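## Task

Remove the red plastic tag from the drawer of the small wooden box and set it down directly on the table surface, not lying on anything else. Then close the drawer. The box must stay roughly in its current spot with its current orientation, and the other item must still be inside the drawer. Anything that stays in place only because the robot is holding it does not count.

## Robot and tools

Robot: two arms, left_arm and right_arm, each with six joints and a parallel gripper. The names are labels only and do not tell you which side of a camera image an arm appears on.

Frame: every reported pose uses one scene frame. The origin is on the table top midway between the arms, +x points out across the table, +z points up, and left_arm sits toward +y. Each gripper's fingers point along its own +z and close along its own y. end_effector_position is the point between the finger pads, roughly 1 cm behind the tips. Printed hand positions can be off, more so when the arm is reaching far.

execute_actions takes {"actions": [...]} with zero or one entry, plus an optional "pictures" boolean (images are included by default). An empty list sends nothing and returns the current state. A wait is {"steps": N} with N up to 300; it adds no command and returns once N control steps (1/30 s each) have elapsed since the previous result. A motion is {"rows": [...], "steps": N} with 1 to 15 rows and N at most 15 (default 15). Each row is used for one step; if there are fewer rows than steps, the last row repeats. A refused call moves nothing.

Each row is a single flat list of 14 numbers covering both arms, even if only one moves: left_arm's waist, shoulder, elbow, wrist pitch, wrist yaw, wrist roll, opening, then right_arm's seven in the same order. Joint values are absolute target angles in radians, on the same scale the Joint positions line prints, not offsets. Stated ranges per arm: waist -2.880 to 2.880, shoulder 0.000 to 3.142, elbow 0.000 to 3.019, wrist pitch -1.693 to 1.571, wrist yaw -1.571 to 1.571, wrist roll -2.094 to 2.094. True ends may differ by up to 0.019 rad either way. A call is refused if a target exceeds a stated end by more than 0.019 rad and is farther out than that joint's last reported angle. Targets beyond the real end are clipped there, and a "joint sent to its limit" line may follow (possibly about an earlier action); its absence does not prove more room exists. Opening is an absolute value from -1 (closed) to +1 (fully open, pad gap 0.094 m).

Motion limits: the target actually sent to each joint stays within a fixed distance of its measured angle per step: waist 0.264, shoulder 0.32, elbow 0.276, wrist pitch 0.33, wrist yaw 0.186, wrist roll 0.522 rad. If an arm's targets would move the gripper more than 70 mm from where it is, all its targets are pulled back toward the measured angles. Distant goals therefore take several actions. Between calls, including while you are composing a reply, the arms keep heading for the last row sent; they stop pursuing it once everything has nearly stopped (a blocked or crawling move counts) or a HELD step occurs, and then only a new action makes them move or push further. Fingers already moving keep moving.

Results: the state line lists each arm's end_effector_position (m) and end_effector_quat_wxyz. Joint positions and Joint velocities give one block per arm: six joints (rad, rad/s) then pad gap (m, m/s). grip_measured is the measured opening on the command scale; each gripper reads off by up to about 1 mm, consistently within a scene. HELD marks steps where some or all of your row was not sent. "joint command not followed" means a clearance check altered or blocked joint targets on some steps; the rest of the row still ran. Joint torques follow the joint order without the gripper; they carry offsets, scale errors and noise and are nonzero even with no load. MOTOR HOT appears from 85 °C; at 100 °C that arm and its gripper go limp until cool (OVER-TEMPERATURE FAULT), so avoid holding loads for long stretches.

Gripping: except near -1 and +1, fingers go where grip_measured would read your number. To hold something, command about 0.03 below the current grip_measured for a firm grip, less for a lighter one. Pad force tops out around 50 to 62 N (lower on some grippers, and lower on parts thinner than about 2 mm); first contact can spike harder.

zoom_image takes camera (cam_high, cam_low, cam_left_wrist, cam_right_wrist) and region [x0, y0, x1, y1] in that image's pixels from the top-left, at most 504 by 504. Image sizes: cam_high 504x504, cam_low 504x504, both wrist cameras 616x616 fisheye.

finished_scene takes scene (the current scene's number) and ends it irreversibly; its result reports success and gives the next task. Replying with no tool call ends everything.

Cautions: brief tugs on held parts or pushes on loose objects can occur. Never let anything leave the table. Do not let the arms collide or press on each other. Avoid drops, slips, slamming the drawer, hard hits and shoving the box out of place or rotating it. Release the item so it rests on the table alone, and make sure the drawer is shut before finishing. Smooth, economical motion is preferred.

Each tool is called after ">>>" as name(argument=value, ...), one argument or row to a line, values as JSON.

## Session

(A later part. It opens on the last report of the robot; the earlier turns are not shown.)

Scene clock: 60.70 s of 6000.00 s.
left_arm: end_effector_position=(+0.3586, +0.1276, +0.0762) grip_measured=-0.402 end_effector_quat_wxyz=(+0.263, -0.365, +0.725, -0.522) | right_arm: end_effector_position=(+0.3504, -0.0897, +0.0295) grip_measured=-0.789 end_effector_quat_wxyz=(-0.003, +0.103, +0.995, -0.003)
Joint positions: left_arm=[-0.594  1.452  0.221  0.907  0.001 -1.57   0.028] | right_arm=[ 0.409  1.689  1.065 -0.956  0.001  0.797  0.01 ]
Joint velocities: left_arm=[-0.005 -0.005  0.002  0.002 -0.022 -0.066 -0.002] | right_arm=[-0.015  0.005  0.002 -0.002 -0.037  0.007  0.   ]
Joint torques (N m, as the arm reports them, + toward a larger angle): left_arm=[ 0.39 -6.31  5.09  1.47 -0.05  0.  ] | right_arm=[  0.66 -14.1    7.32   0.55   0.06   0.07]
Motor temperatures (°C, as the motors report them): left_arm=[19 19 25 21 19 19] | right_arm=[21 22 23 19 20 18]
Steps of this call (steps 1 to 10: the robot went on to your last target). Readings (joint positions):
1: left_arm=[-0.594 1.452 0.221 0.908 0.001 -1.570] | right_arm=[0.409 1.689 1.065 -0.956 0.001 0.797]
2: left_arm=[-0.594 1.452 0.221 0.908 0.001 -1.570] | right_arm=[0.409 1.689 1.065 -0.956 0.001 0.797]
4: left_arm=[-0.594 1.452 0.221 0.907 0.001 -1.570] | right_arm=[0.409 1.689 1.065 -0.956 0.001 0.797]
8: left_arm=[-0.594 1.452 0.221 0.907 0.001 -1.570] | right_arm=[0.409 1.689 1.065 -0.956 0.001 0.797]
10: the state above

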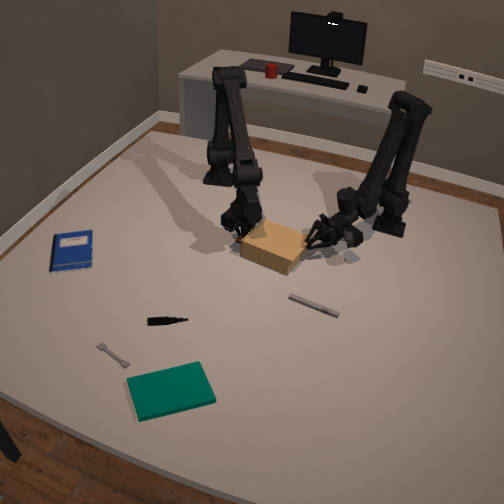

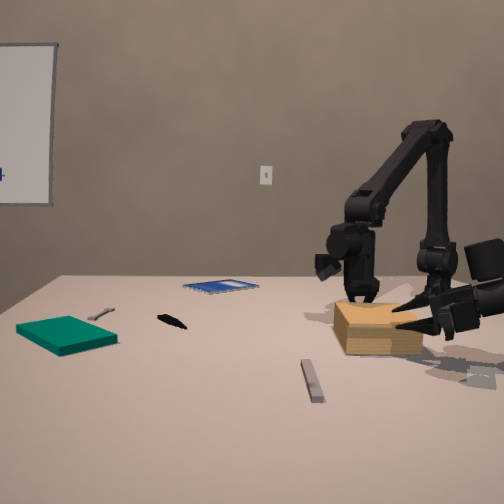

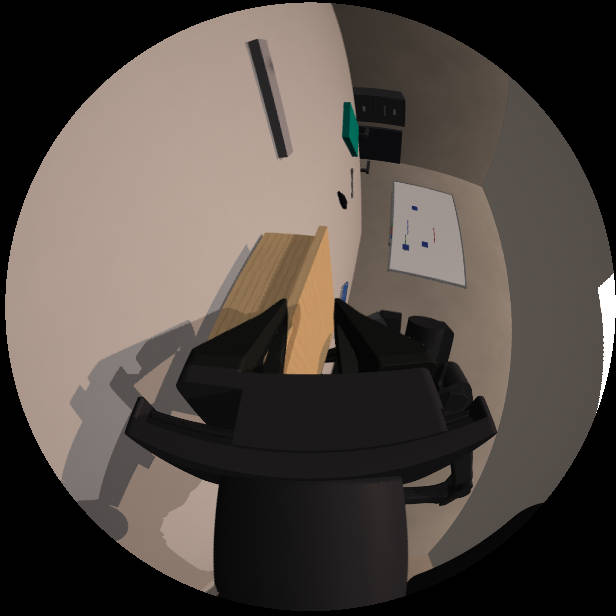

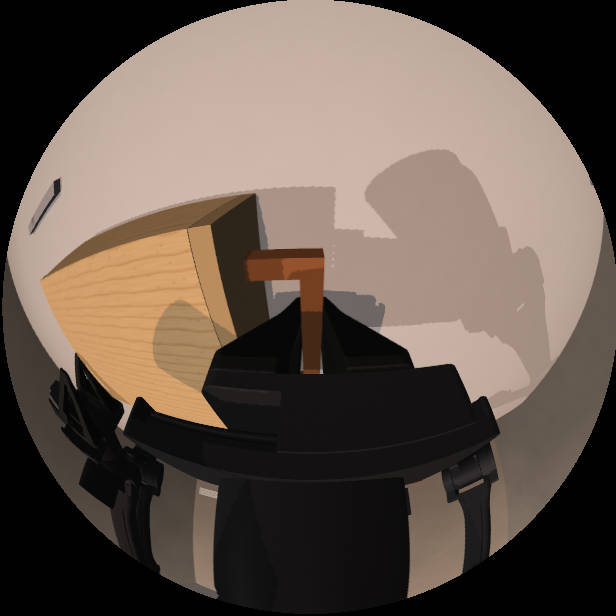

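>>> execute_actions(
  actions=[
    {"rows":[[-0.59,1.47,0.245,0.90,0,-1.58,-0.4,0.409,1.69,1.075,-0.956,0,0.8,-0.8],[-0.59,1.485,0.245,0.90,0,-1.58,-0.4,0.409,1.69,1.075,-0.956,0,0.8,-0.8],[-0.59,1.485,0.245,0.90,0,-1.58,-0.4,0.409,1.69,1.075,-0.956,0,0.8,-0.8],[-0.59,1.485,0.245,0.90,0,-1.58,-0.4,0.409,1.69,1.075,-0.956,0,0.8,-0.8],[-0.59,1.485,0.245,0.90,0,-1.58,-0.4,0.409,1.69,1.075,-0.956,0,0.8,-0.8],[-0.59,1.496,0.258,0.90,0,-1.58,-0.4,0.409,1.69,1.075,-0.956,0,0.8,-0.8],[-0.59,1.496,0.258,0.90,0,-1.58,-0.4,0.409,1.69,1.075,-0.956,0,0.8,-0.8],[-0.59,1.507,0.271,0.90,0,-1.58,-0.4,0.409,1.69,1.075,-0.956,0,0.8,-0.8],[-0.59,1.507,0.271,0.90,0,-1.58,-0.4,0.409,1.69,1.075,-0.956,0,0.8,-0.8],[-0.59,1.518,0.285,0.90,0,-1.58,-0.4,0.409,1.69,1.075,-0.956,0,0.8,-0.8],[-0.59,1.518,0.285,0.90,0,-1.58,-0.4,0.409,1.69,1.075,-0.956,0,0.8,-0.8],[-0.59,1.529,0.298,0.895,0,-1.58,-0.4,0.409,1.69,1.075,-0.956,0,0.8,-0.8]],"steps":15},
  ],
  pictures=false,
)

>>> execute_actions(
  actions=[
    {"steps":10},
  ],
)

>>> zoom_image(
  camera="cam_high",
  region=[240,190,370,290],
)

Scene clock: 64.10 s of 6000.00 s.
left_arm: end_effector_position=(+0.3691, +0.1215, +0.0604) grip_measured=-0.402 end_effector_quat_wxyz=(+0.257, -0.371, +0.735, -0.506) | right_arm: end_effector_position=(+0.3507, -0.0901, +0.0295) grip_measured=-0.789 end_effector_quat_wxyz=(-0.003, +0.103, +0.995, -0.004)
Joint positions: left_arm=[-0.593  1.523  0.259  0.901 -0.002 -1.57   0.028] | right_arm=[ 0.408  1.689  1.065 -0.956  0.002  0.797  0.01 ]
Joint velocities: left_arm=[-0.015  0.054  0.037  0.002 -0.11  -0.037 -0.001] | right_arm=[-0.005 -0.005  0.002  0.007  0.095  0.007 -0.001]
Joint torques (N m, as the arm reports them, + toward a larger angle): left_arm=[-0.07 -6.98  5.59  1.52  0.11  0.  ] | right_arm=[  1.21 -14.28   7.33   0.59   0.03   0.08]
Motor temperatures (°C, as the motors report them): left_arm=[19 19 24 21 19 19] | right_arm=[21 22 22 19 20 18]
Steps of this call (steps 1 to 15: the robot went on to your last target; steps 16 to 87: nothing new was sent; steps 88 to 102: all 15 steps of this action). Readings (joint positions):
88: left_arm=[-0.594 1.453 0.221 0.907 0.001 -1.570] | right_arm=[0.409 1.689 1.065 -0.956 0.001 0.797]
89: left_arm=[-0.594 1.456 0.221 0.907 0.001 -1.570] | right_arm=[0.409 1.689 1.065 -0.956 0.001 0.797]
91: left_arm=[-0.594 1.467 0.221 0.907 0.001 -1.570] | right_arm=[0.409 1.689 1.065 -0.956 0.001 0.797]
95: left_arm=[-0.594 1.489 0.224 0.907 0.001 -1.570] | right_arm=[0.409 1.689 1.065 -0.956 0.001 0.797]
102: the state above

Scene clock: 64.43 s of 6000.00 s.
left_arm: end_effector_position=(+0.3695, +0.1214, +0.0602) grip_measured=-0.402 end_effector_quat_wxyz=(+0.257, -0.371, +0.735, -0.506) | right_arm: end_effector_position=(+0.3507, -0.0901, +0.0295) grip_measured=-0.789 end_effector_quat_wxyz=(-0.003, +0.103, +0.995, -0.004)
Joint positions: left_arm=[-0.592  1.525  0.261  0.901 -0.002 -1.57   0.028] | right_arm=[ 0.408  1.689  1.065 -0.956  0.002  0.797  0.01 ]
Joint velocities: left_arm=[-0.005 -0.005  0.002 -0.007 -0.007  0.066  0.001] | right_arm=[ 0.005 -0.005 -0.002  0.002  0.007 -0.066 -0.   ]
Joint torques (N m, as the arm reports them, + toward a larger angle): left_arm=[ 0.23 -6.78  5.76  1.51  0.1   0.  ] | right_arm=[  0.8  -14.17   7.32   0.56   0.02   0.08]
Motor temperatures (°C, as the motors report them): left_arm=[19 19 24 21 19 19] | right_arm=[21 22 22 19 20 18]
Steps of this call (steps 1 to 10: the robot went on to your last target). Readings (joint positions):
1: left_arm=[-0.592 1.524 0.260 0.901 -0.002 -1.570] | right_arm=[0.408 1.689 1.065 -0.956 0.002 0.797]
2: left_arm=[-0.592 1.525 0.261 0.901 -0.002 -1.570] | right_arm=[0.408 1.689 1.065 -0.956 0.002 0.797]
4: left_arm=[-0.592 1.525 0.261 0.901 -0.002 -1.570] | right_arm=[0.408 1.689 1.065 -0.956 0.002 0.797]
8: left_arm=[-0.592 1.525 0.261 0.901 -0.002 -1.570] | right_arm=[0.408 1.689 1.065 -0.956 0.002 0.797]
10: the state above

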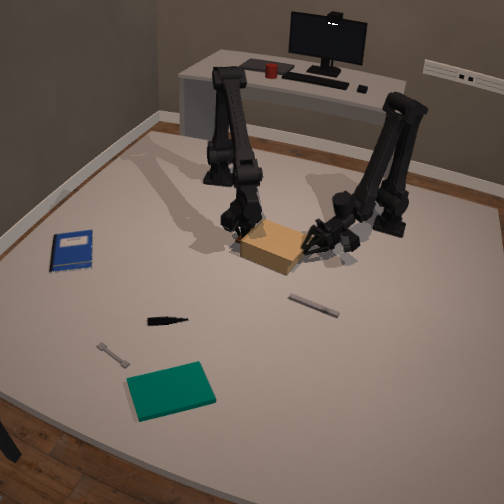

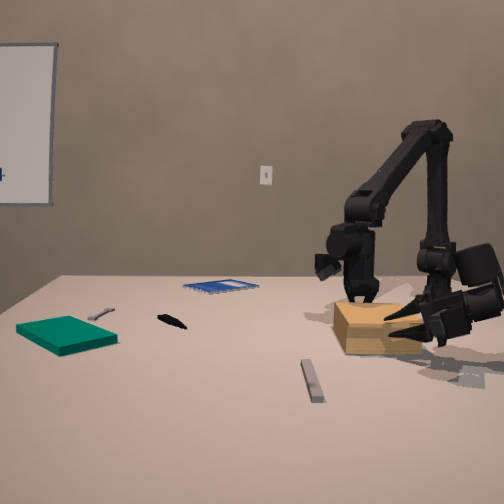

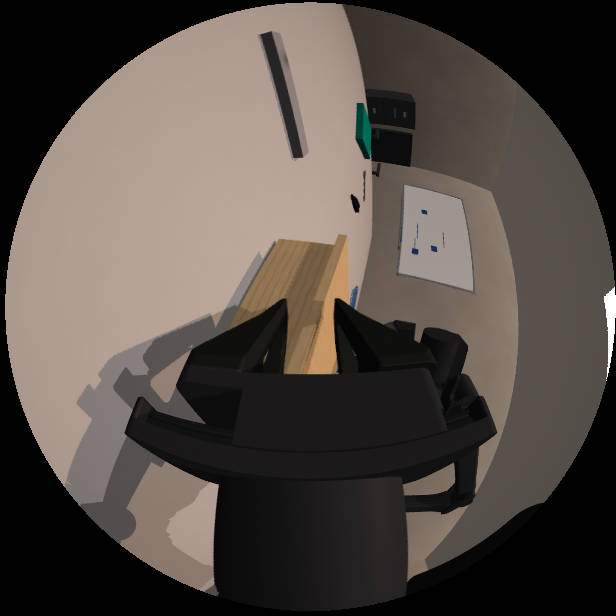

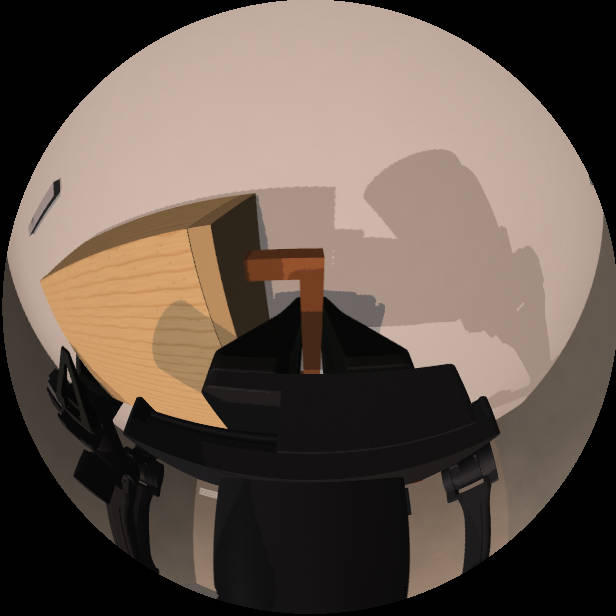

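Region (240, 190, 370, 290) of cam_high's 504x504 image, scaled by 3.877, with more detail than that image has; it fills the top 388 rows of this view, and the rest is white.

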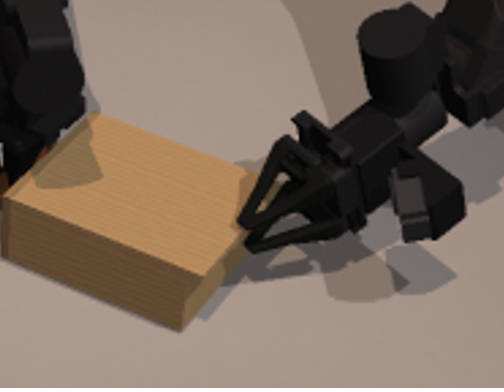

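>>> execute_actions(
  actions=[
    {"rows":[[-0.5,1.52,0.30,0.88,0,-1.5,-0.4,0.409,1.69,1.075,-0.956,0,0.8,-0.8],[-0.42,1.54,0.33,0.85,0.1,-1.45,-0.4,0.409,1.69,1.075,-0.956,0,0.8,-0.8],[-0.42,1.54,0.33,0.85,0.1,-1.45,-0.4,0.409,1.69,1.075,-0.956,0,0.8,-0.8],[-0.33,1.56,0.36,0.82,0.25,-1.4,-0.4,0.409,1.69,1.075,-0.956,0,0.8,-0.8],[-0.33,1.56,0.36,0.82,0.25,-1.4,-0.4,0.409,1.69,1.075,-0.956,0,0.8,-0.8],[-0.24,1.58,0.39,0.79,0.4,-1.3,-0.4,0.409,1.69,1.075,-0.956,0,0.8,-0.8],[-0.24,1.58,0.39,0.79,0.4,-1.3,-0.4,0.409,1.69,1.075,-0.956,0,0.8,-0.8],[-0.155,1.61,0.42,0.76,0.6,-1.2,-0.4,0.409,1.69,1.075,-0.956,0,0.8,-0.8],[-0.155,1.61,0.42,0.76,0.6,-1.2,-0.4,0.409,1.69,1.075,-0.956,0,0.8,-0.8],[-0.155,1.63,0.44,0.74,0.75,-1.13,-0.4,0.409,1.69,1.075,-0.956,0,0.8,-0.8],[-0.155,1.65,0.455,0.73,0.85,-1.13,-0.4,0.409,1.69,1.075,-0.956,0,0.8,-0.8]],"steps":15},
  ],
  pictures=false,
)

>>> execute_actions(
  actions=[
    {"rows":[[-0.155,1.65,0.455,0.73,1.0,-1.13,-0.4,0.409,1.69,1.075,-0.956,0,0.8,-0.8]],"steps":15},
  ],
)

>>> zoom_image(
  camera="cam_high",
  region=[240,190,370,290],
)

Scene clock: 69.40 s of 6000.00 s.
left_arm: end_effector_position=(+0.4234, +0.1653, +0.0594) grip_measured=-0.402 end_effector_quat_wxyz=(+0.145, -0.190, +0.784, -0.573) | right_arm: end_effector_position=(+0.3507, -0.0901, +0.0295) grip_measured=-0.789 end_effector_quat_wxyz=(-0.003, +0.103, +0.995, -0.004)
Joint positions: left_arm=[-0.142  1.648  0.436  0.742  0.843 -1.197  0.028] | right_arm=[ 0.408  1.689  1.065 -0.956  0.002  0.797  0.01 ]
Joint velocities: left_arm=[-0.093  0.103 -0.017 -0.09   0.125  0.374  0.   ] | right_arm=[-0.005 -0.015  0.012  0.007 -0.051  0.022  0.   ]
Joint torques (N m, as the arm reports them, + toward a larger angle): left_arm=[-0.61 -9.63  4.77  1.4   0.47  0.19] | right_arm=[  0.67 -14.14   7.31   0.53   0.03   0.08]
Motor temperatures (°C, as the motors report them): left_arm=[19 19 24 21 19 19] | right_arm=[21 22 22 19 20 18]
Steps of this call (steps 1 to 15: the robot went on to your last target; steps 16 to 90: nothing new was sent; then 1.47 s passed at rest; steps 91 to 105: all 15 steps of this action). Readings (joint positions):
91: left_arm=[-0.585 1.525 0.261 0.898 0.001 -1.561] | right_arm=[0.408 1.689 1.065 -0.956 0.002 0.797]
92: left_arm=[-0.556 1.525 0.265 0.888 0.051 -1.543] | right_arm=[0.408 1.689 1.065 -0.956 0.002 0.797]
94: left_arm=[-0.463 1.531 0.286 0.861 0.165 -1.506] | right_arm=[0.408 1.689 1.065 -0.956 0.002 0.797]
98: left_arm=[-0.255 1.570 0.360 0.804 0.455 -1.389] | right_arm=[0.408 1.689 1.065 -0.956 0.002 0.797]
105: the state above

Scene clock: 69.90 s of 6000.00 s.
left_arm: end_effector_position=(+0.3996, +0.1501, +0.0665) grip_measured=-0.402 end_effector_quat_wxyz=(+0.104, -0.124, +0.781, -0.603) | right_arm: end_effector_position=(+0.3507, -0.0901, +0.0295) grip_measured=-0.789 end_effector_quat_wxyz=(-0.003, +0.103, +0.995, -0.004)
Joint positions: left_arm=[-0.15   1.652  0.436  0.736  0.996 -1.144  0.028] | right_arm=[ 0.408  1.689  1.065 -0.956  0.002  0.797  0.01 ]
Joint velocities: left_arm=[ 0.005  0.005 -0.002  0.002  0.051  0.037 -0.   ] | right_arm=[ 0.005 -0.005  0.017  0.002 -0.007  0.051 -0.001]
Joint torques (N m, as the arm reports them, + toward a larger angle): left_arm=[-0.54 -9.37  4.69  1.2   0.53  0.19] | right_arm=[  0.76 -14.15   7.31   0.57   0.03   0.08]
Motor temperatures (°C, as the motors report them): left_arm=[19 19 24 21 19 19] | right_arm=[21 22 22 19 20 18]
Steps of this call (steps 1 to 15: all 15 steps of this action). Readings (joint positions):
1: left_arm=[-0.143 1.652 0.436 0.738 0.915 -1.187] | right_arm=[0.408 1.689 1.065 -0.956 0.002 0.797]
2: left_arm=[-0.145 1.652 0.436 0.737 0.967 -1.178] | right_arm=[0.408 1.689 1.065 -0.956 0.002 0.797]
4: left_arm=[-0.150 1.652 0.436 0.736 0.993 -1.165] | right_arm=[0.408 1.689 1.065 -0.956 0.002 0.797]
8: left_arm=[-0.150 1.652 0.436 0.736 0.996 -1.151] | right_arm=[0.408 1.689 1.065 -0.956 0.002 0.797]
15: the state above

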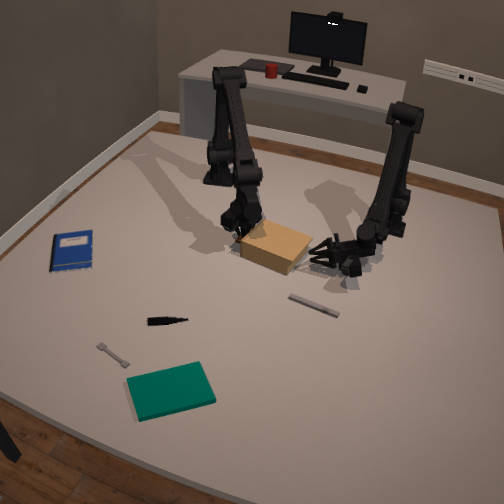

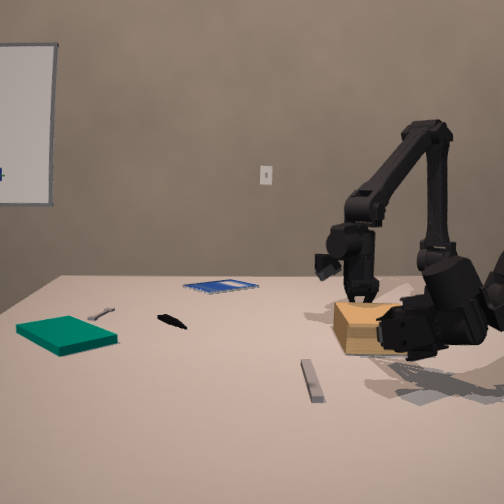

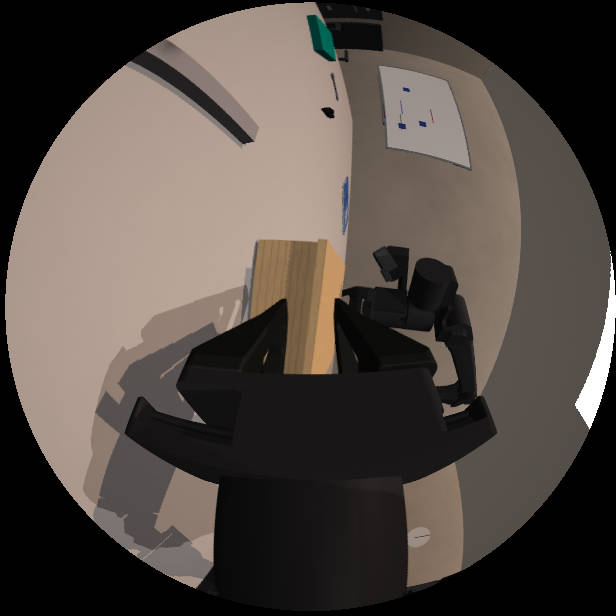

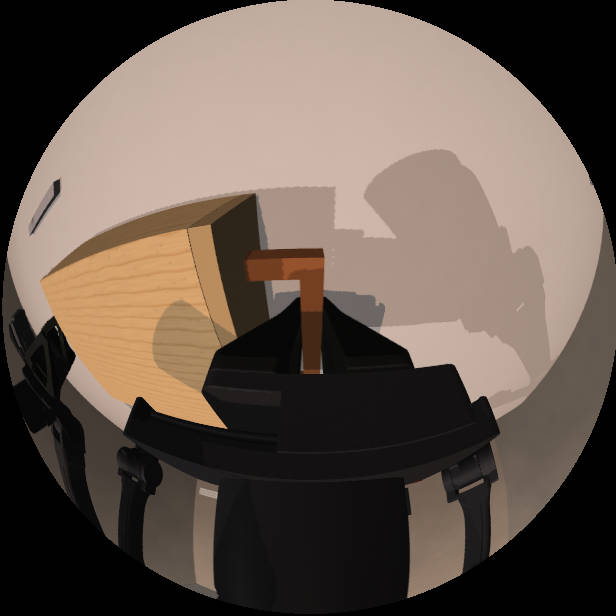

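Region (240, 190, 370, 290) of cam_high's 504x504 image, scaled by 3.877, with more detail than that image has; it fills the top 388 rows of this view, and the rest is white.

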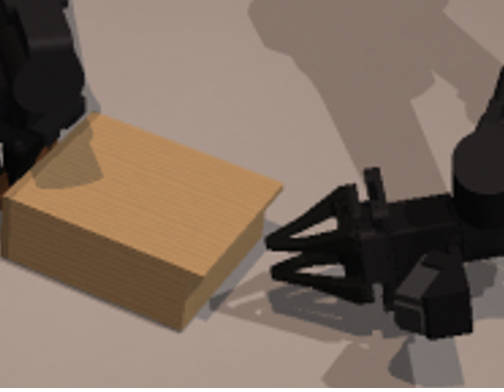

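>>> execute_actions(
  actions=[
    {"rows":[[-0.17,1.65,0.455,0.73,1.0,-1.13,-0.4,0.409,1.69,1.075,-0.956,0,0.8,-0.8],[-0.18,1.65,0.455,0.73,1.0,-1.13,-0.4,0.409,1.69,1.075,-0.956,0,0.8,-0.8],[-0.19,1.65,0.455,0.73,1.0,-1.13,-0.4,0.409,1.69,1.075,-0.956,0,0.8,-0.8],[-0.2,1.65,0.455,0.73,1.0,-1.13,-0.4,0.409,1.69,1.075,-0.956,0,0.8,-0.8],[-0.21,1.65,0.455,0.73,1.0,-1.13,-0.4,0.409,1.69,1.075,-0.956,0,0.8,-0.8],[-0.22,1.65,0.455,0.73,1.0,-1.13,-0.4,0.409,1.69,1.075,-0.956,0,0.8,-0.8],[-0.23,1.65,0.455,0.73,1.0,-1.13,-0.4,0.409,1.69,1.075,-0.956,0,0.8,-0.8],[-0.24,1.65,0.455,0.73,1.0,-1.13,-0.4,0.409,1.69,1.075,-0.956,0,0.8,-0.8]],"steps":15},
  ],
)

>>> zoom_image(
  camera="cam_high",
  region=[240,190,370,290],
)

>>> zoom_image(
  camera="cam_left_wrist",
  region=[210,200,410,400],
)

Scene clock: 72.37 s of 6000.00 s.
left_arm: end_effector_position=(+0.3788, +0.1186, +0.0666) grip_measured=-0.402 end_effector_quat_wxyz=(+0.078, -0.088, +0.786, -0.607) | right_arm: end_effector_position=(+0.3507, -0.0901, +0.0295) grip_measured=-0.789 end_effector_quat_wxyz=(-0.003, +0.103, +0.995, -0.004)
Joint positions: left_arm=[-0.239  1.652  0.436  0.736  0.997 -1.142  0.028] | right_arm=[ 0.408  1.689  1.065 -0.956  0.002  0.797  0.01 ]
Joint velocities: left_arm=[-0.015 -0.005 -0.007  0.012  0.022 -0.007 -0.001] | right_arm=[-0.015 -0.005 -0.002 -0.002 -0.037  0.066  0.   ]
Joint torques (N m, as the arm reports them, + toward a larger angle): left_arm=[-0.26 -9.41  4.75  1.28  0.49  0.2 ] | right_arm=[  0.78 -14.13   7.32   0.56   0.03   0.08]
Motor temperatures (°C, as the motors report them): left_arm=[19 19 24 21 20 19] | right_arm=[21 22 22 19 20 18]
Steps of this call (steps 1 to 15: the robot went on to your last target; steps 16 to 59: nothing new was sent; steps 60 to 74: all 15 steps of this action). Readings (joint positions):
60: left_arm=[-0.151 1.652 0.436 0.736 0.996 -1.142] | right_arm=[0.408 1.689 1.065 -0.956 0.002 0.797]
61: left_arm=[-0.153 1.652 0.436 0.736 0.996 -1.142] | right_arm=[0.408 1.689 1.065 -0.956 0.002 0.797]
63: left_arm=[-0.166 1.652 0.436 0.736 0.996 -1.142] | right_arm=[0.408 1.689 1.065 -0.956 0.002 0.797]
67: left_arm=[-0.212 1.652 0.436 0.736 0.996 -1.142] | right_arm=[0.408 1.689 1.065 -0.956 0.002 0.797]
74: the state above

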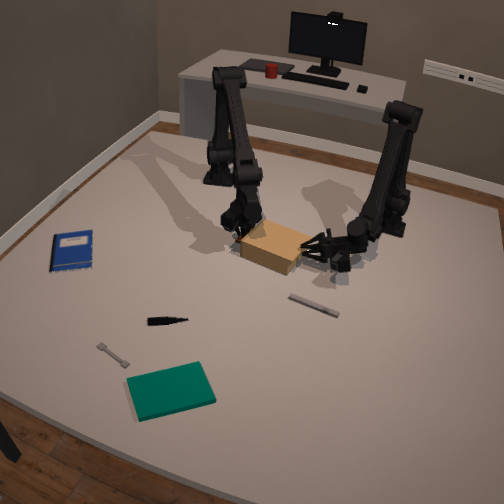

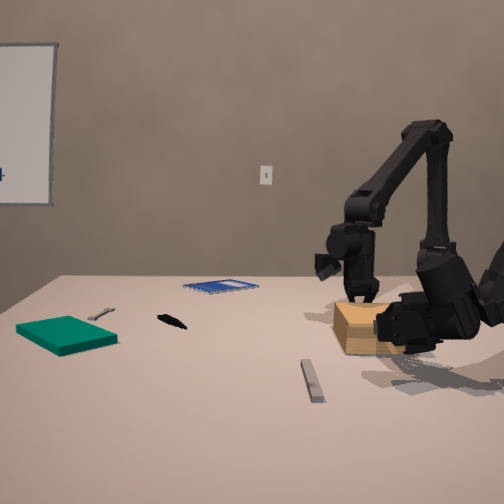

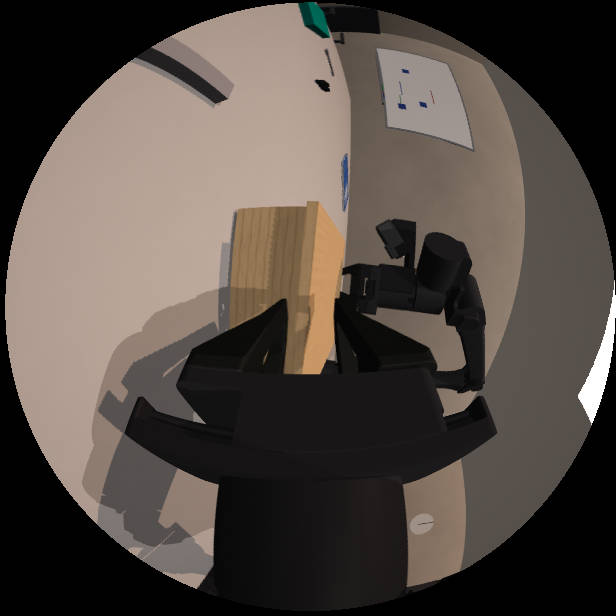

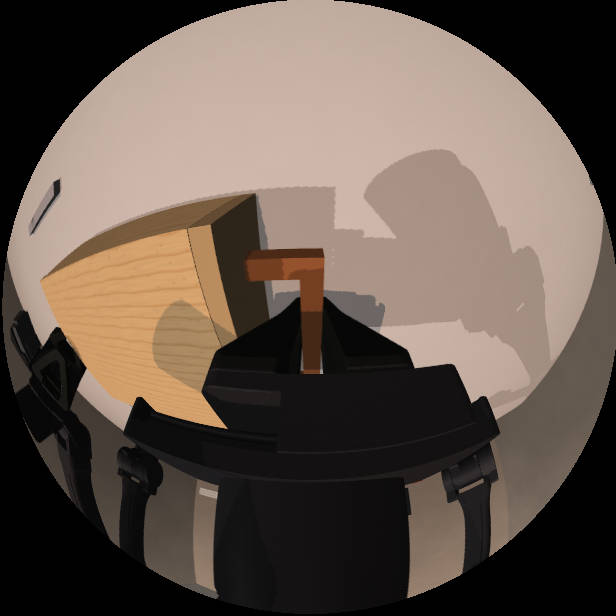

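Region (240, 190, 370, 290) of cam_high's 504x504 image, scaled by 3.877, with more detail than that image has; it fills the top 388 rows of this view, and the rest is white.

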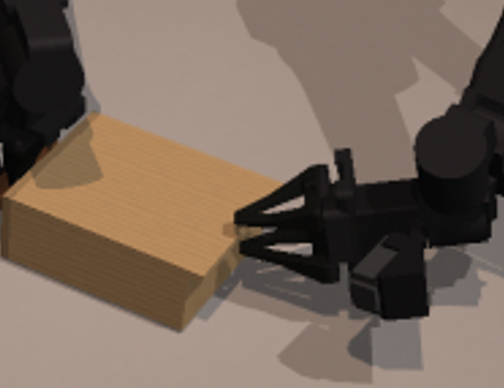

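Region (210, 200, 410, 400) of cam_left_wrist's 616x616 image, scaled by 2.520, with more detail than that image has.

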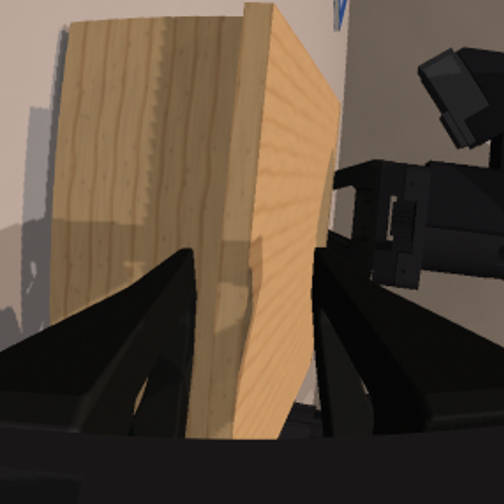

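>>> execute_actions(
  actions=[
    {"rows":[[-0.24,1.675,0.455,0.73,1.0,-1.13,-0.4,0.409,1.69,1.075,-0.956,0,0.8,-0.8],[-0.24,1.675,0.455,0.73,1.0,-1.13,-0.4,0.409,1.69,1.075,-0.956,0,0.8,-0.8],[-0.24,1.675,0.455,0.73,1.0,-1.13,-0.4,0.409,1.69,1.075,-0.956,0,0.8,-0.8],[-0.24,1.675,0.455,0.73,1.0,-1.13,-0.4,0.409,1.69,1.075,-0.956,0,0.8,-0.8],[-0.25,1.675,0.455,0.73,1.0,-1.13,-0.4,0.409,1.69,1.075,-0.956,0,0.8,-0.8],[-0.258,1.675,0.455,0.73,1.0,-1.13,-0.4,0.409,1.69,1.075,-0.956,0,0.8,-0.8],[-0.266,1.675,0.455,0.73,1.0,-1.13,-0.4,0.409,1.69,1.075,-0.956,0,0.8,-0.8],[-0.274,1.675,0.455,0.73,1.0,-1.13,-0.4,0.409,1.69,1.075,-0.956,0,0.8,-0.8],[-0.282,1.675,0.455,0.73,1.0,-1.13,-0.4,0.409,1.69,1.075,-0.956,0,0.8,-0.8]],"steps":15},
  ],
)

>>> zoom_image(
  camera="cam_left_wrist",
  region=[210,200,410,400],
)

Scene clock: 75.30 s of 6000.00 s.
left_arm: end_effector_position=(+0.3691, +0.1076, +0.0599) grip_measured=-0.402 end_effector_quat_wxyz=(+0.062, -0.079, +0.790, -0.605) | right_arm: end_effector_position=(+0.3510, -0.0906, +0.0295) grip_measured=-0.789 end_effector_quat_wxyz=(-0.002, +0.103, +0.995, -0.004)
Joint positions: left_arm=[-0.272  1.67   0.436  0.736  0.997 -1.14   0.028] | right_arm=[ 0.407  1.689  1.065 -0.956  0.004  0.797  0.01 ]
Joint velocities: left_arm=[-0.005 -0.005 -0.017  0.002  0.095  0.051  0.   ] | right_arm=[-0.015 -0.015 -0.002 -0.007  0.007 -0.007 -0.   ]
Joint torques (N m, as the arm reports them, + toward a larger angle): left_arm=[-1.   -8.85  4.64  1.29  0.52  0.19] | right_arm=[  0.06 -14.31   7.48   0.56  -0.05   0.08]
Motor temperatures (°C, as the motors report them): left_arm=[19 19 24 21 20 19] | right_arm=[21 22 22 19 20 18]
Steps of this call (steps 1 to 15: the robot went on to your last target; steps 16 to 73: nothing new was sent; steps 74 to 88: all 15 steps of this action). Readings (joint positions):
74: left_arm=[-0.239 1.654 0.436 0.736 0.997 -1.142] | right_arm=[0.408 1.689 1.065 -0.956 0.002 0.797]
75: left_arm=[-0.239 1.656 0.436 0.736 0.997 -1.141] | right_arm=[0.408 1.689 1.065 -0.956 0.002 0.797]
77: left_arm=[-0.239 1.662 0.436 0.736 0.997 -1.141] | right_arm=[0.408 1.689 1.065 -0.956 0.002 0.797]
81: left_arm=[-0.247 1.670 0.436 0.736 0.997 -1.141] | right_arm=[0.408 1.689 1.065 -0.956 0.002 0.797]
88: the state above

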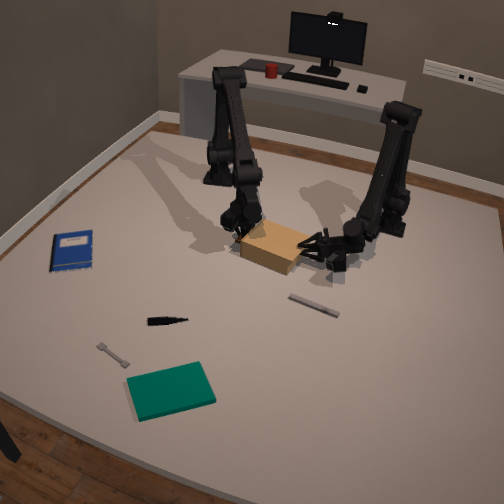

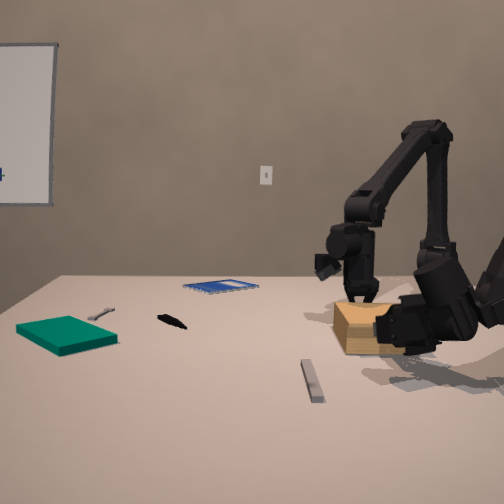

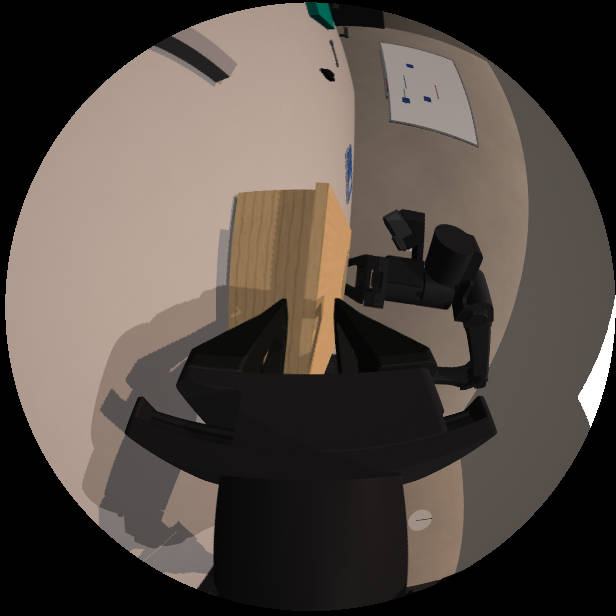

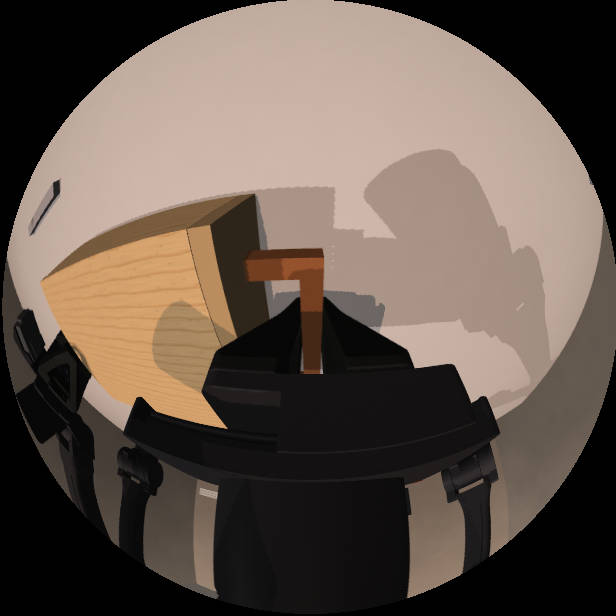

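Region (210, 200, 410, 400) of cam_left_wrist's 616x616 image, scaled by 2.520, with more detail than that image has.

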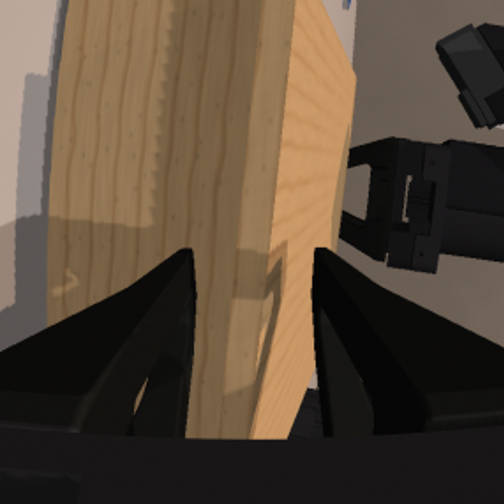

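Touching the back wall. Close.

>>> execute_actions(
  actions=[
    {"rows":[[-0.272,1.67,0.455,0.73,1.0,-1.13,-0.5,0.409,1.69,1.075,-0.956,0,0.8,-0.8],[-0.272,1.67,0.455,0.73,1.0,-1.13,-0.58,0.409,1.69,1.075,-0.956,0,0.8,-0.8],[-0.272,1.67,0.455,0.73,1.0,-1.13,-0.65,0.409,1.69,1.075,-0.956,0,0.8,-0.8],[-0.272,1.67,0.455,0.73,1.0,-1.13,-0.7,0.409,1.69,1.075,-0.956,0,0.8,-0.8],[-0.272,1.67,0.455,0.73,1.0,-1.13,-0.74,0.409,1.69,1.075,-0.956,0,0.8,-0.8],[-0.272,1.67,0.455,0.73,1.0,-1.13,-0.78,0.409,1.69,1.075,-0.956,0,0.8,-0.8],[-0.272,1.67,0.455,0.73,1.0,-1.13,-0.81,0.409,1.69,1.075,-0.956,0,0.8,-0.8],[-0.272,1.67,0.455,0.73,1.0,-1.13,-0.84,0.409,1.69,1.075,-0.956,0,0.8,-0.8],[-0.272,1.67,0.455,0.73,1.0,-1.13,-0.87,0.409,1.69,1.075,-0.956,0,0.8,-0.8]],"steps":15},
  ],
)

Scene clock: 77.23 s of 6000.00 s.
left_arm: end_effector_position=(+0.3700, +0.1088, +0.0598) grip_measured=-0.805 end_effector_quat_wxyz=(+0.071, -0.069, +0.791, -0.604) | right_arm: end_effector_position=(+0.3512, -0.0909, +0.0295) grip_measured=-0.789 end_effector_quat_wxyz=(-0.002, +0.103, +0.995, -0.004)
Joint positions: left_arm=[-0.268  1.67   0.436  0.732  0.998 -1.109  0.009] | right_arm=[ 0.407  1.689  1.065 -0.956  0.004  0.797  0.01 ]
Joint velocities: left_arm=[-0.015 -0.005 -0.017  0.007 -0.007  0.022  0.   ] | right_arm=[-0.024  0.005  0.012 -0.002 -0.066  0.037 -0.   ]
Joint torques (N m, as the arm reports them, + toward a larger angle): left_arm=[-0.41 -9.2   4.57  1.43  0.43 -0.13] | right_arm=[  0.83 -14.1    7.32   0.56  -0.05   0.08]
Motor temperatures (°C, as the motors report them): left_arm=[19 19 24 21 20 19] | right_arm=[21 22 22 19 20 18]
Steps of this call (steps 1 to 15: the robot went on to your last target; steps 16 to 43: nothing new was sent; steps 44 to 58: all 15 steps of this action). Readings (joint positions):
44: left_arm=[-0.272 1.670 0.436 0.736 0.996 -1.140] | right_arm=[0.407 1.689 1.065 -0.956 0.004 0.797]
45: left_arm=[-0.271 1.670 0.436 0.734 0.995 -1.139] | right_arm=[0.407 1.689 1.065 -0.956 0.004 0.797]
47: left_arm=[-0.269 1.671 0.436 0.732 0.995 -1.139] | right_arm=[0.407 1.689 1.065 -0.956 0.004 0.797]
51: left_arm=[-0.268 1.670 0.436 0.732 0.998 -1.125] | right_arm=[0.407 1.689 1.065 -0.956 0.004 0.797]
58: the state above

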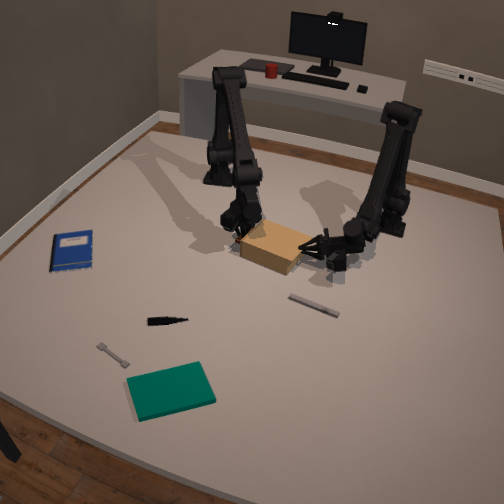

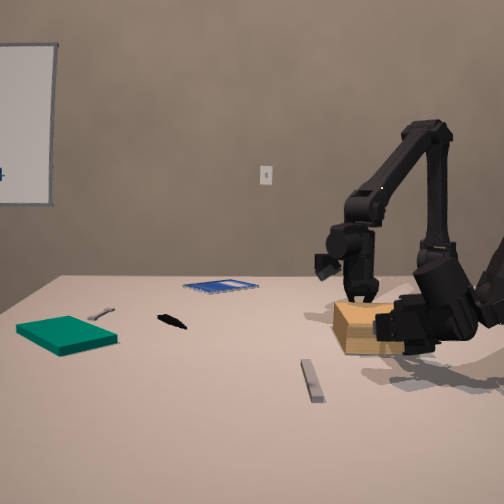

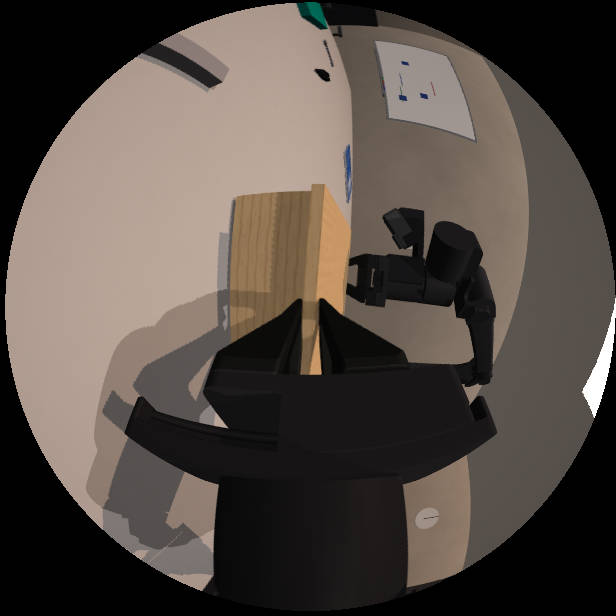

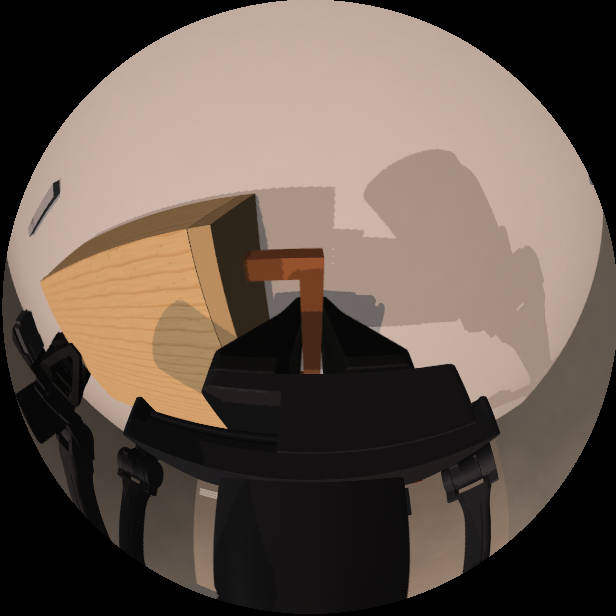

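>>> execute_actions(
  actions=[
    {"rows":[[-0.265,1.67,0.455,0.73,1.0,-1.11,-0.85,0.40,1.675,1.06,-0.945,0,0.785,-0.72],[-0.265,1.67,0.455,0.73,1.0,-1.11,-0.85,0.396,1.669,1.054,-0.944,0,0.781,-0.72],[-0.26,1.67,0.455,0.73,1.0,-1.11,-0.85,0.392,1.665,1.049,-0.943,0,0.777,-0.72],[-0.26,1.67,0.455,0.73,1.0,-1.11,-0.85,0.388,1.661,1.044,-0.941,0,0.773,-0.72],[-0.255,1.67,0.455,0.73,1.0,-1.11,-0.85,0.384,1.657,1.039,-0.94,0,0.769,-0.72],[-0.255,1.67,0.455,0.73,1.0,-1.11,-0.85,0.38,1.653,1.034,-0.938,0,0.765,-0.72],[-0.25,1.67,0.455,0.73,1.0,-1.11,-0.85,0.376,1.65,1.028,-0.937,0,0.761,-0.72],[-0.25,1.67,0.455,0.73,1.0,-1.11,-0.85,0.372,1.646,1.023,-0.935,0,0.757,-0.72],[-0.25,1.67,0.455,0.73,1.0,-1.11,-0.85,0.367,1.642,1.017,-0.934,0,0.752,-0.72],[-0.25,1.67,0.455,0.73,1.0,-1.11,-0.85,0.363,1.638,1.012,-0.932,0,0.748,-0.72],[-0.25,1.67,0.455,0.73,1.0,-1.11,-0.85,0.359,1.634,1.006,-0.931,0,0.744,-0.72],[-0.25,1.67,0.455,0.73,1.0,-1.11,-0.85,0.355,1.63,1.0,-0.929,0,0.74,-0.72],[-0.25,1.67,0.455,0.73,1.0,-1.11,-0.85,0.35,1.626,0.995,-0.928,0,0.735,-0.72]],"steps":15},
  ],
  pictures=false,
)

>>> execute_actions(
  actions=[
    {"steps":10},
  ],
)

Scene clock: 80.23 s of 6000.00 s.
left_arm: end_effector_position=(+0.3687, +0.1068, +0.0614) grip_measured=-0.808 end_effector_quat_wxyz=(+0.071, -0.059, +0.790, -0.606) | right_arm: end_effector_position=(+0.3452, -0.0954, +0.0303) grip_measured=-0.721 end_effector_quat_wxyz=(+0.001, +0.091, +0.996, +0.015)
Joint positions: left_arm=[-0.271  1.67   0.439  0.732  1.009 -1.098  0.009] | right_arm=[ 0.395  1.656  1.023 -0.918 -0.023  0.76   0.013]
Joint velocities: left_arm=[-0.034  0.005  0.012 -0.012 -0.081 -0.051  0.   ] | right_arm=[-0.034 -0.083 -0.046  0.017  0.007 -0.081  0.001]
Joint torques (N m, as the arm reports them, + toward a larger angle): left_arm=[ 2.29 -9.21  4.36  1.35 -0.13 -0.02] | right_arm=[ -3.48 -15.21   4.84   0.19   0.85  -0.14]
Motor temperatures (°C, as the motors report them): left_arm=[19 19 24 21 20 19] | right_arm=[21 22 22 19 20 18]
Steps of this call (steps 1 to 15: the robot went on to your last target; steps 16 to 75: nothing new was sent; steps 76 to 90: all 15 steps of this action). Readings (joint positions):
76: left_arm=[-0.268 1.670 0.436 0.732 0.998 -1.105] | right_arm=[0.407 1.689 1.065 -0.956 0.004 0.796]
77: left_arm=[-0.268 1.670 0.437 0.732 0.999 -1.103] | right_arm=[0.407 1.689 1.065 -0.956 0.003 0.795]
79: left_arm=[-0.268 1.670 0.437 0.732 0.999 -1.100] | right_arm=[0.405 1.688 1.060 -0.955 0.000 0.791]
83: left_arm=[-0.268 1.670 0.438 0.732 1.002 -1.098] | right_arm=[0.400 1.679 1.048 -0.941 -0.009 0.780]
90: the state above

Scene clock: 80.57 s of 6000.00 s.
left_arm: end_effector_position=(+0.3683, +0.1063, +0.0614) grip_measured=-0.808 end_effector_quat_wxyz=(+0.070, -0.059, +0.790, -0.607) | right_arm: end_effector_position=(+0.3448, -0.0990, +0.0296) grip_measured=-0.721 end_effector_quat_wxyz=(-0.000, +0.090, +0.996, +0.014)
Joint positions: left_arm=[-0.273  1.67   0.439  0.732  1.009 -1.098  0.009] | right_arm=[ 0.389  1.653  1.016 -0.917 -0.023  0.751  0.013]
Joint velocities: left_arm=[ 0.005 -0.024  0.002 -0.002 -0.081  0.022  0.002] | right_arm=[-0.024 -0.005 -0.002 -0.002 -0.007  0.081 -0.   ]
Joint torques (N m, as the arm reports them, + toward a larger angle): left_arm=[ 2.28 -9.42  4.35  1.32 -0.14 -0.01] | right_arm=[ -3.38 -15.68   5.01   0.08   0.92  -0.15]
Motor temperatures (°C, as the motors report them): left_arm=[19 19 24 21 20 19] | right_arm=[21 23 22 19 20 18]
Steps of this call (steps 1 to 10: the robot went on to your last target). Readings (joint positions):
1: left_arm=[-0.272 1.670 0.439 0.732 1.009 -1.098] | right_arm=[0.395 1.654 1.021 -0.918 -0.023 0.758]
2: left_arm=[-0.273 1.670 0.439 0.732 1.009 -1.098] | right_arm=[0.394 1.653 1.021 -0.918 -0.023 0.757]
4: left_arm=[-0.273 1.670 0.439 0.732 1.009 -1.098] | right_arm=[0.394 1.653 1.020 -0.917 -0.023 0.754]
8: left_arm=[-0.273 1.670 0.439 0.732 1.009 -1.098] | right_arm=[0.390 1.653 1.016 -0.917 -0.023 0.751]
10: the state above

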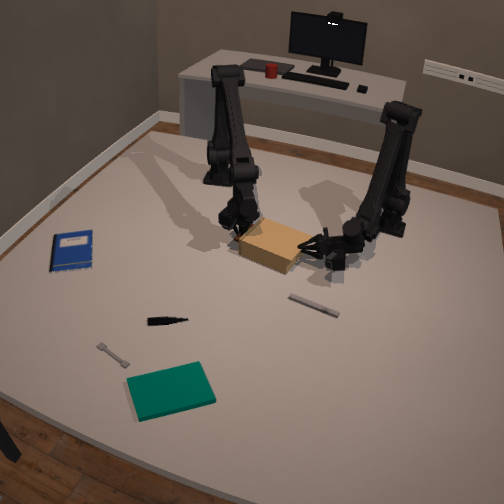

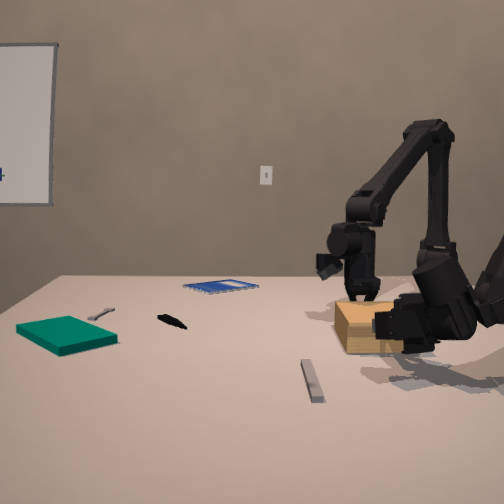

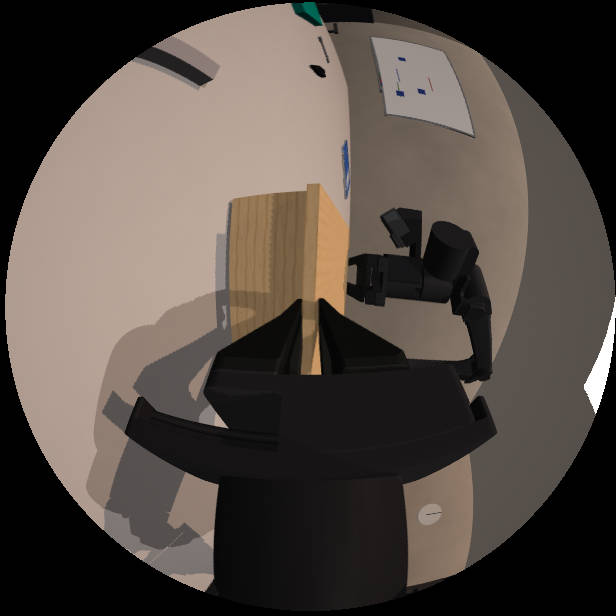

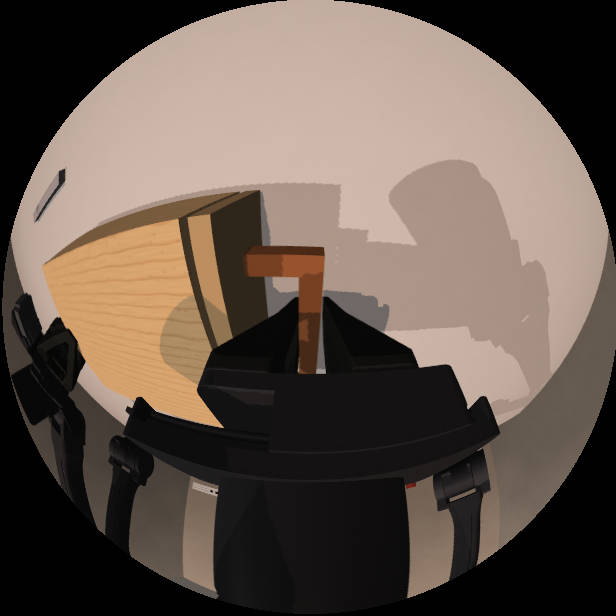

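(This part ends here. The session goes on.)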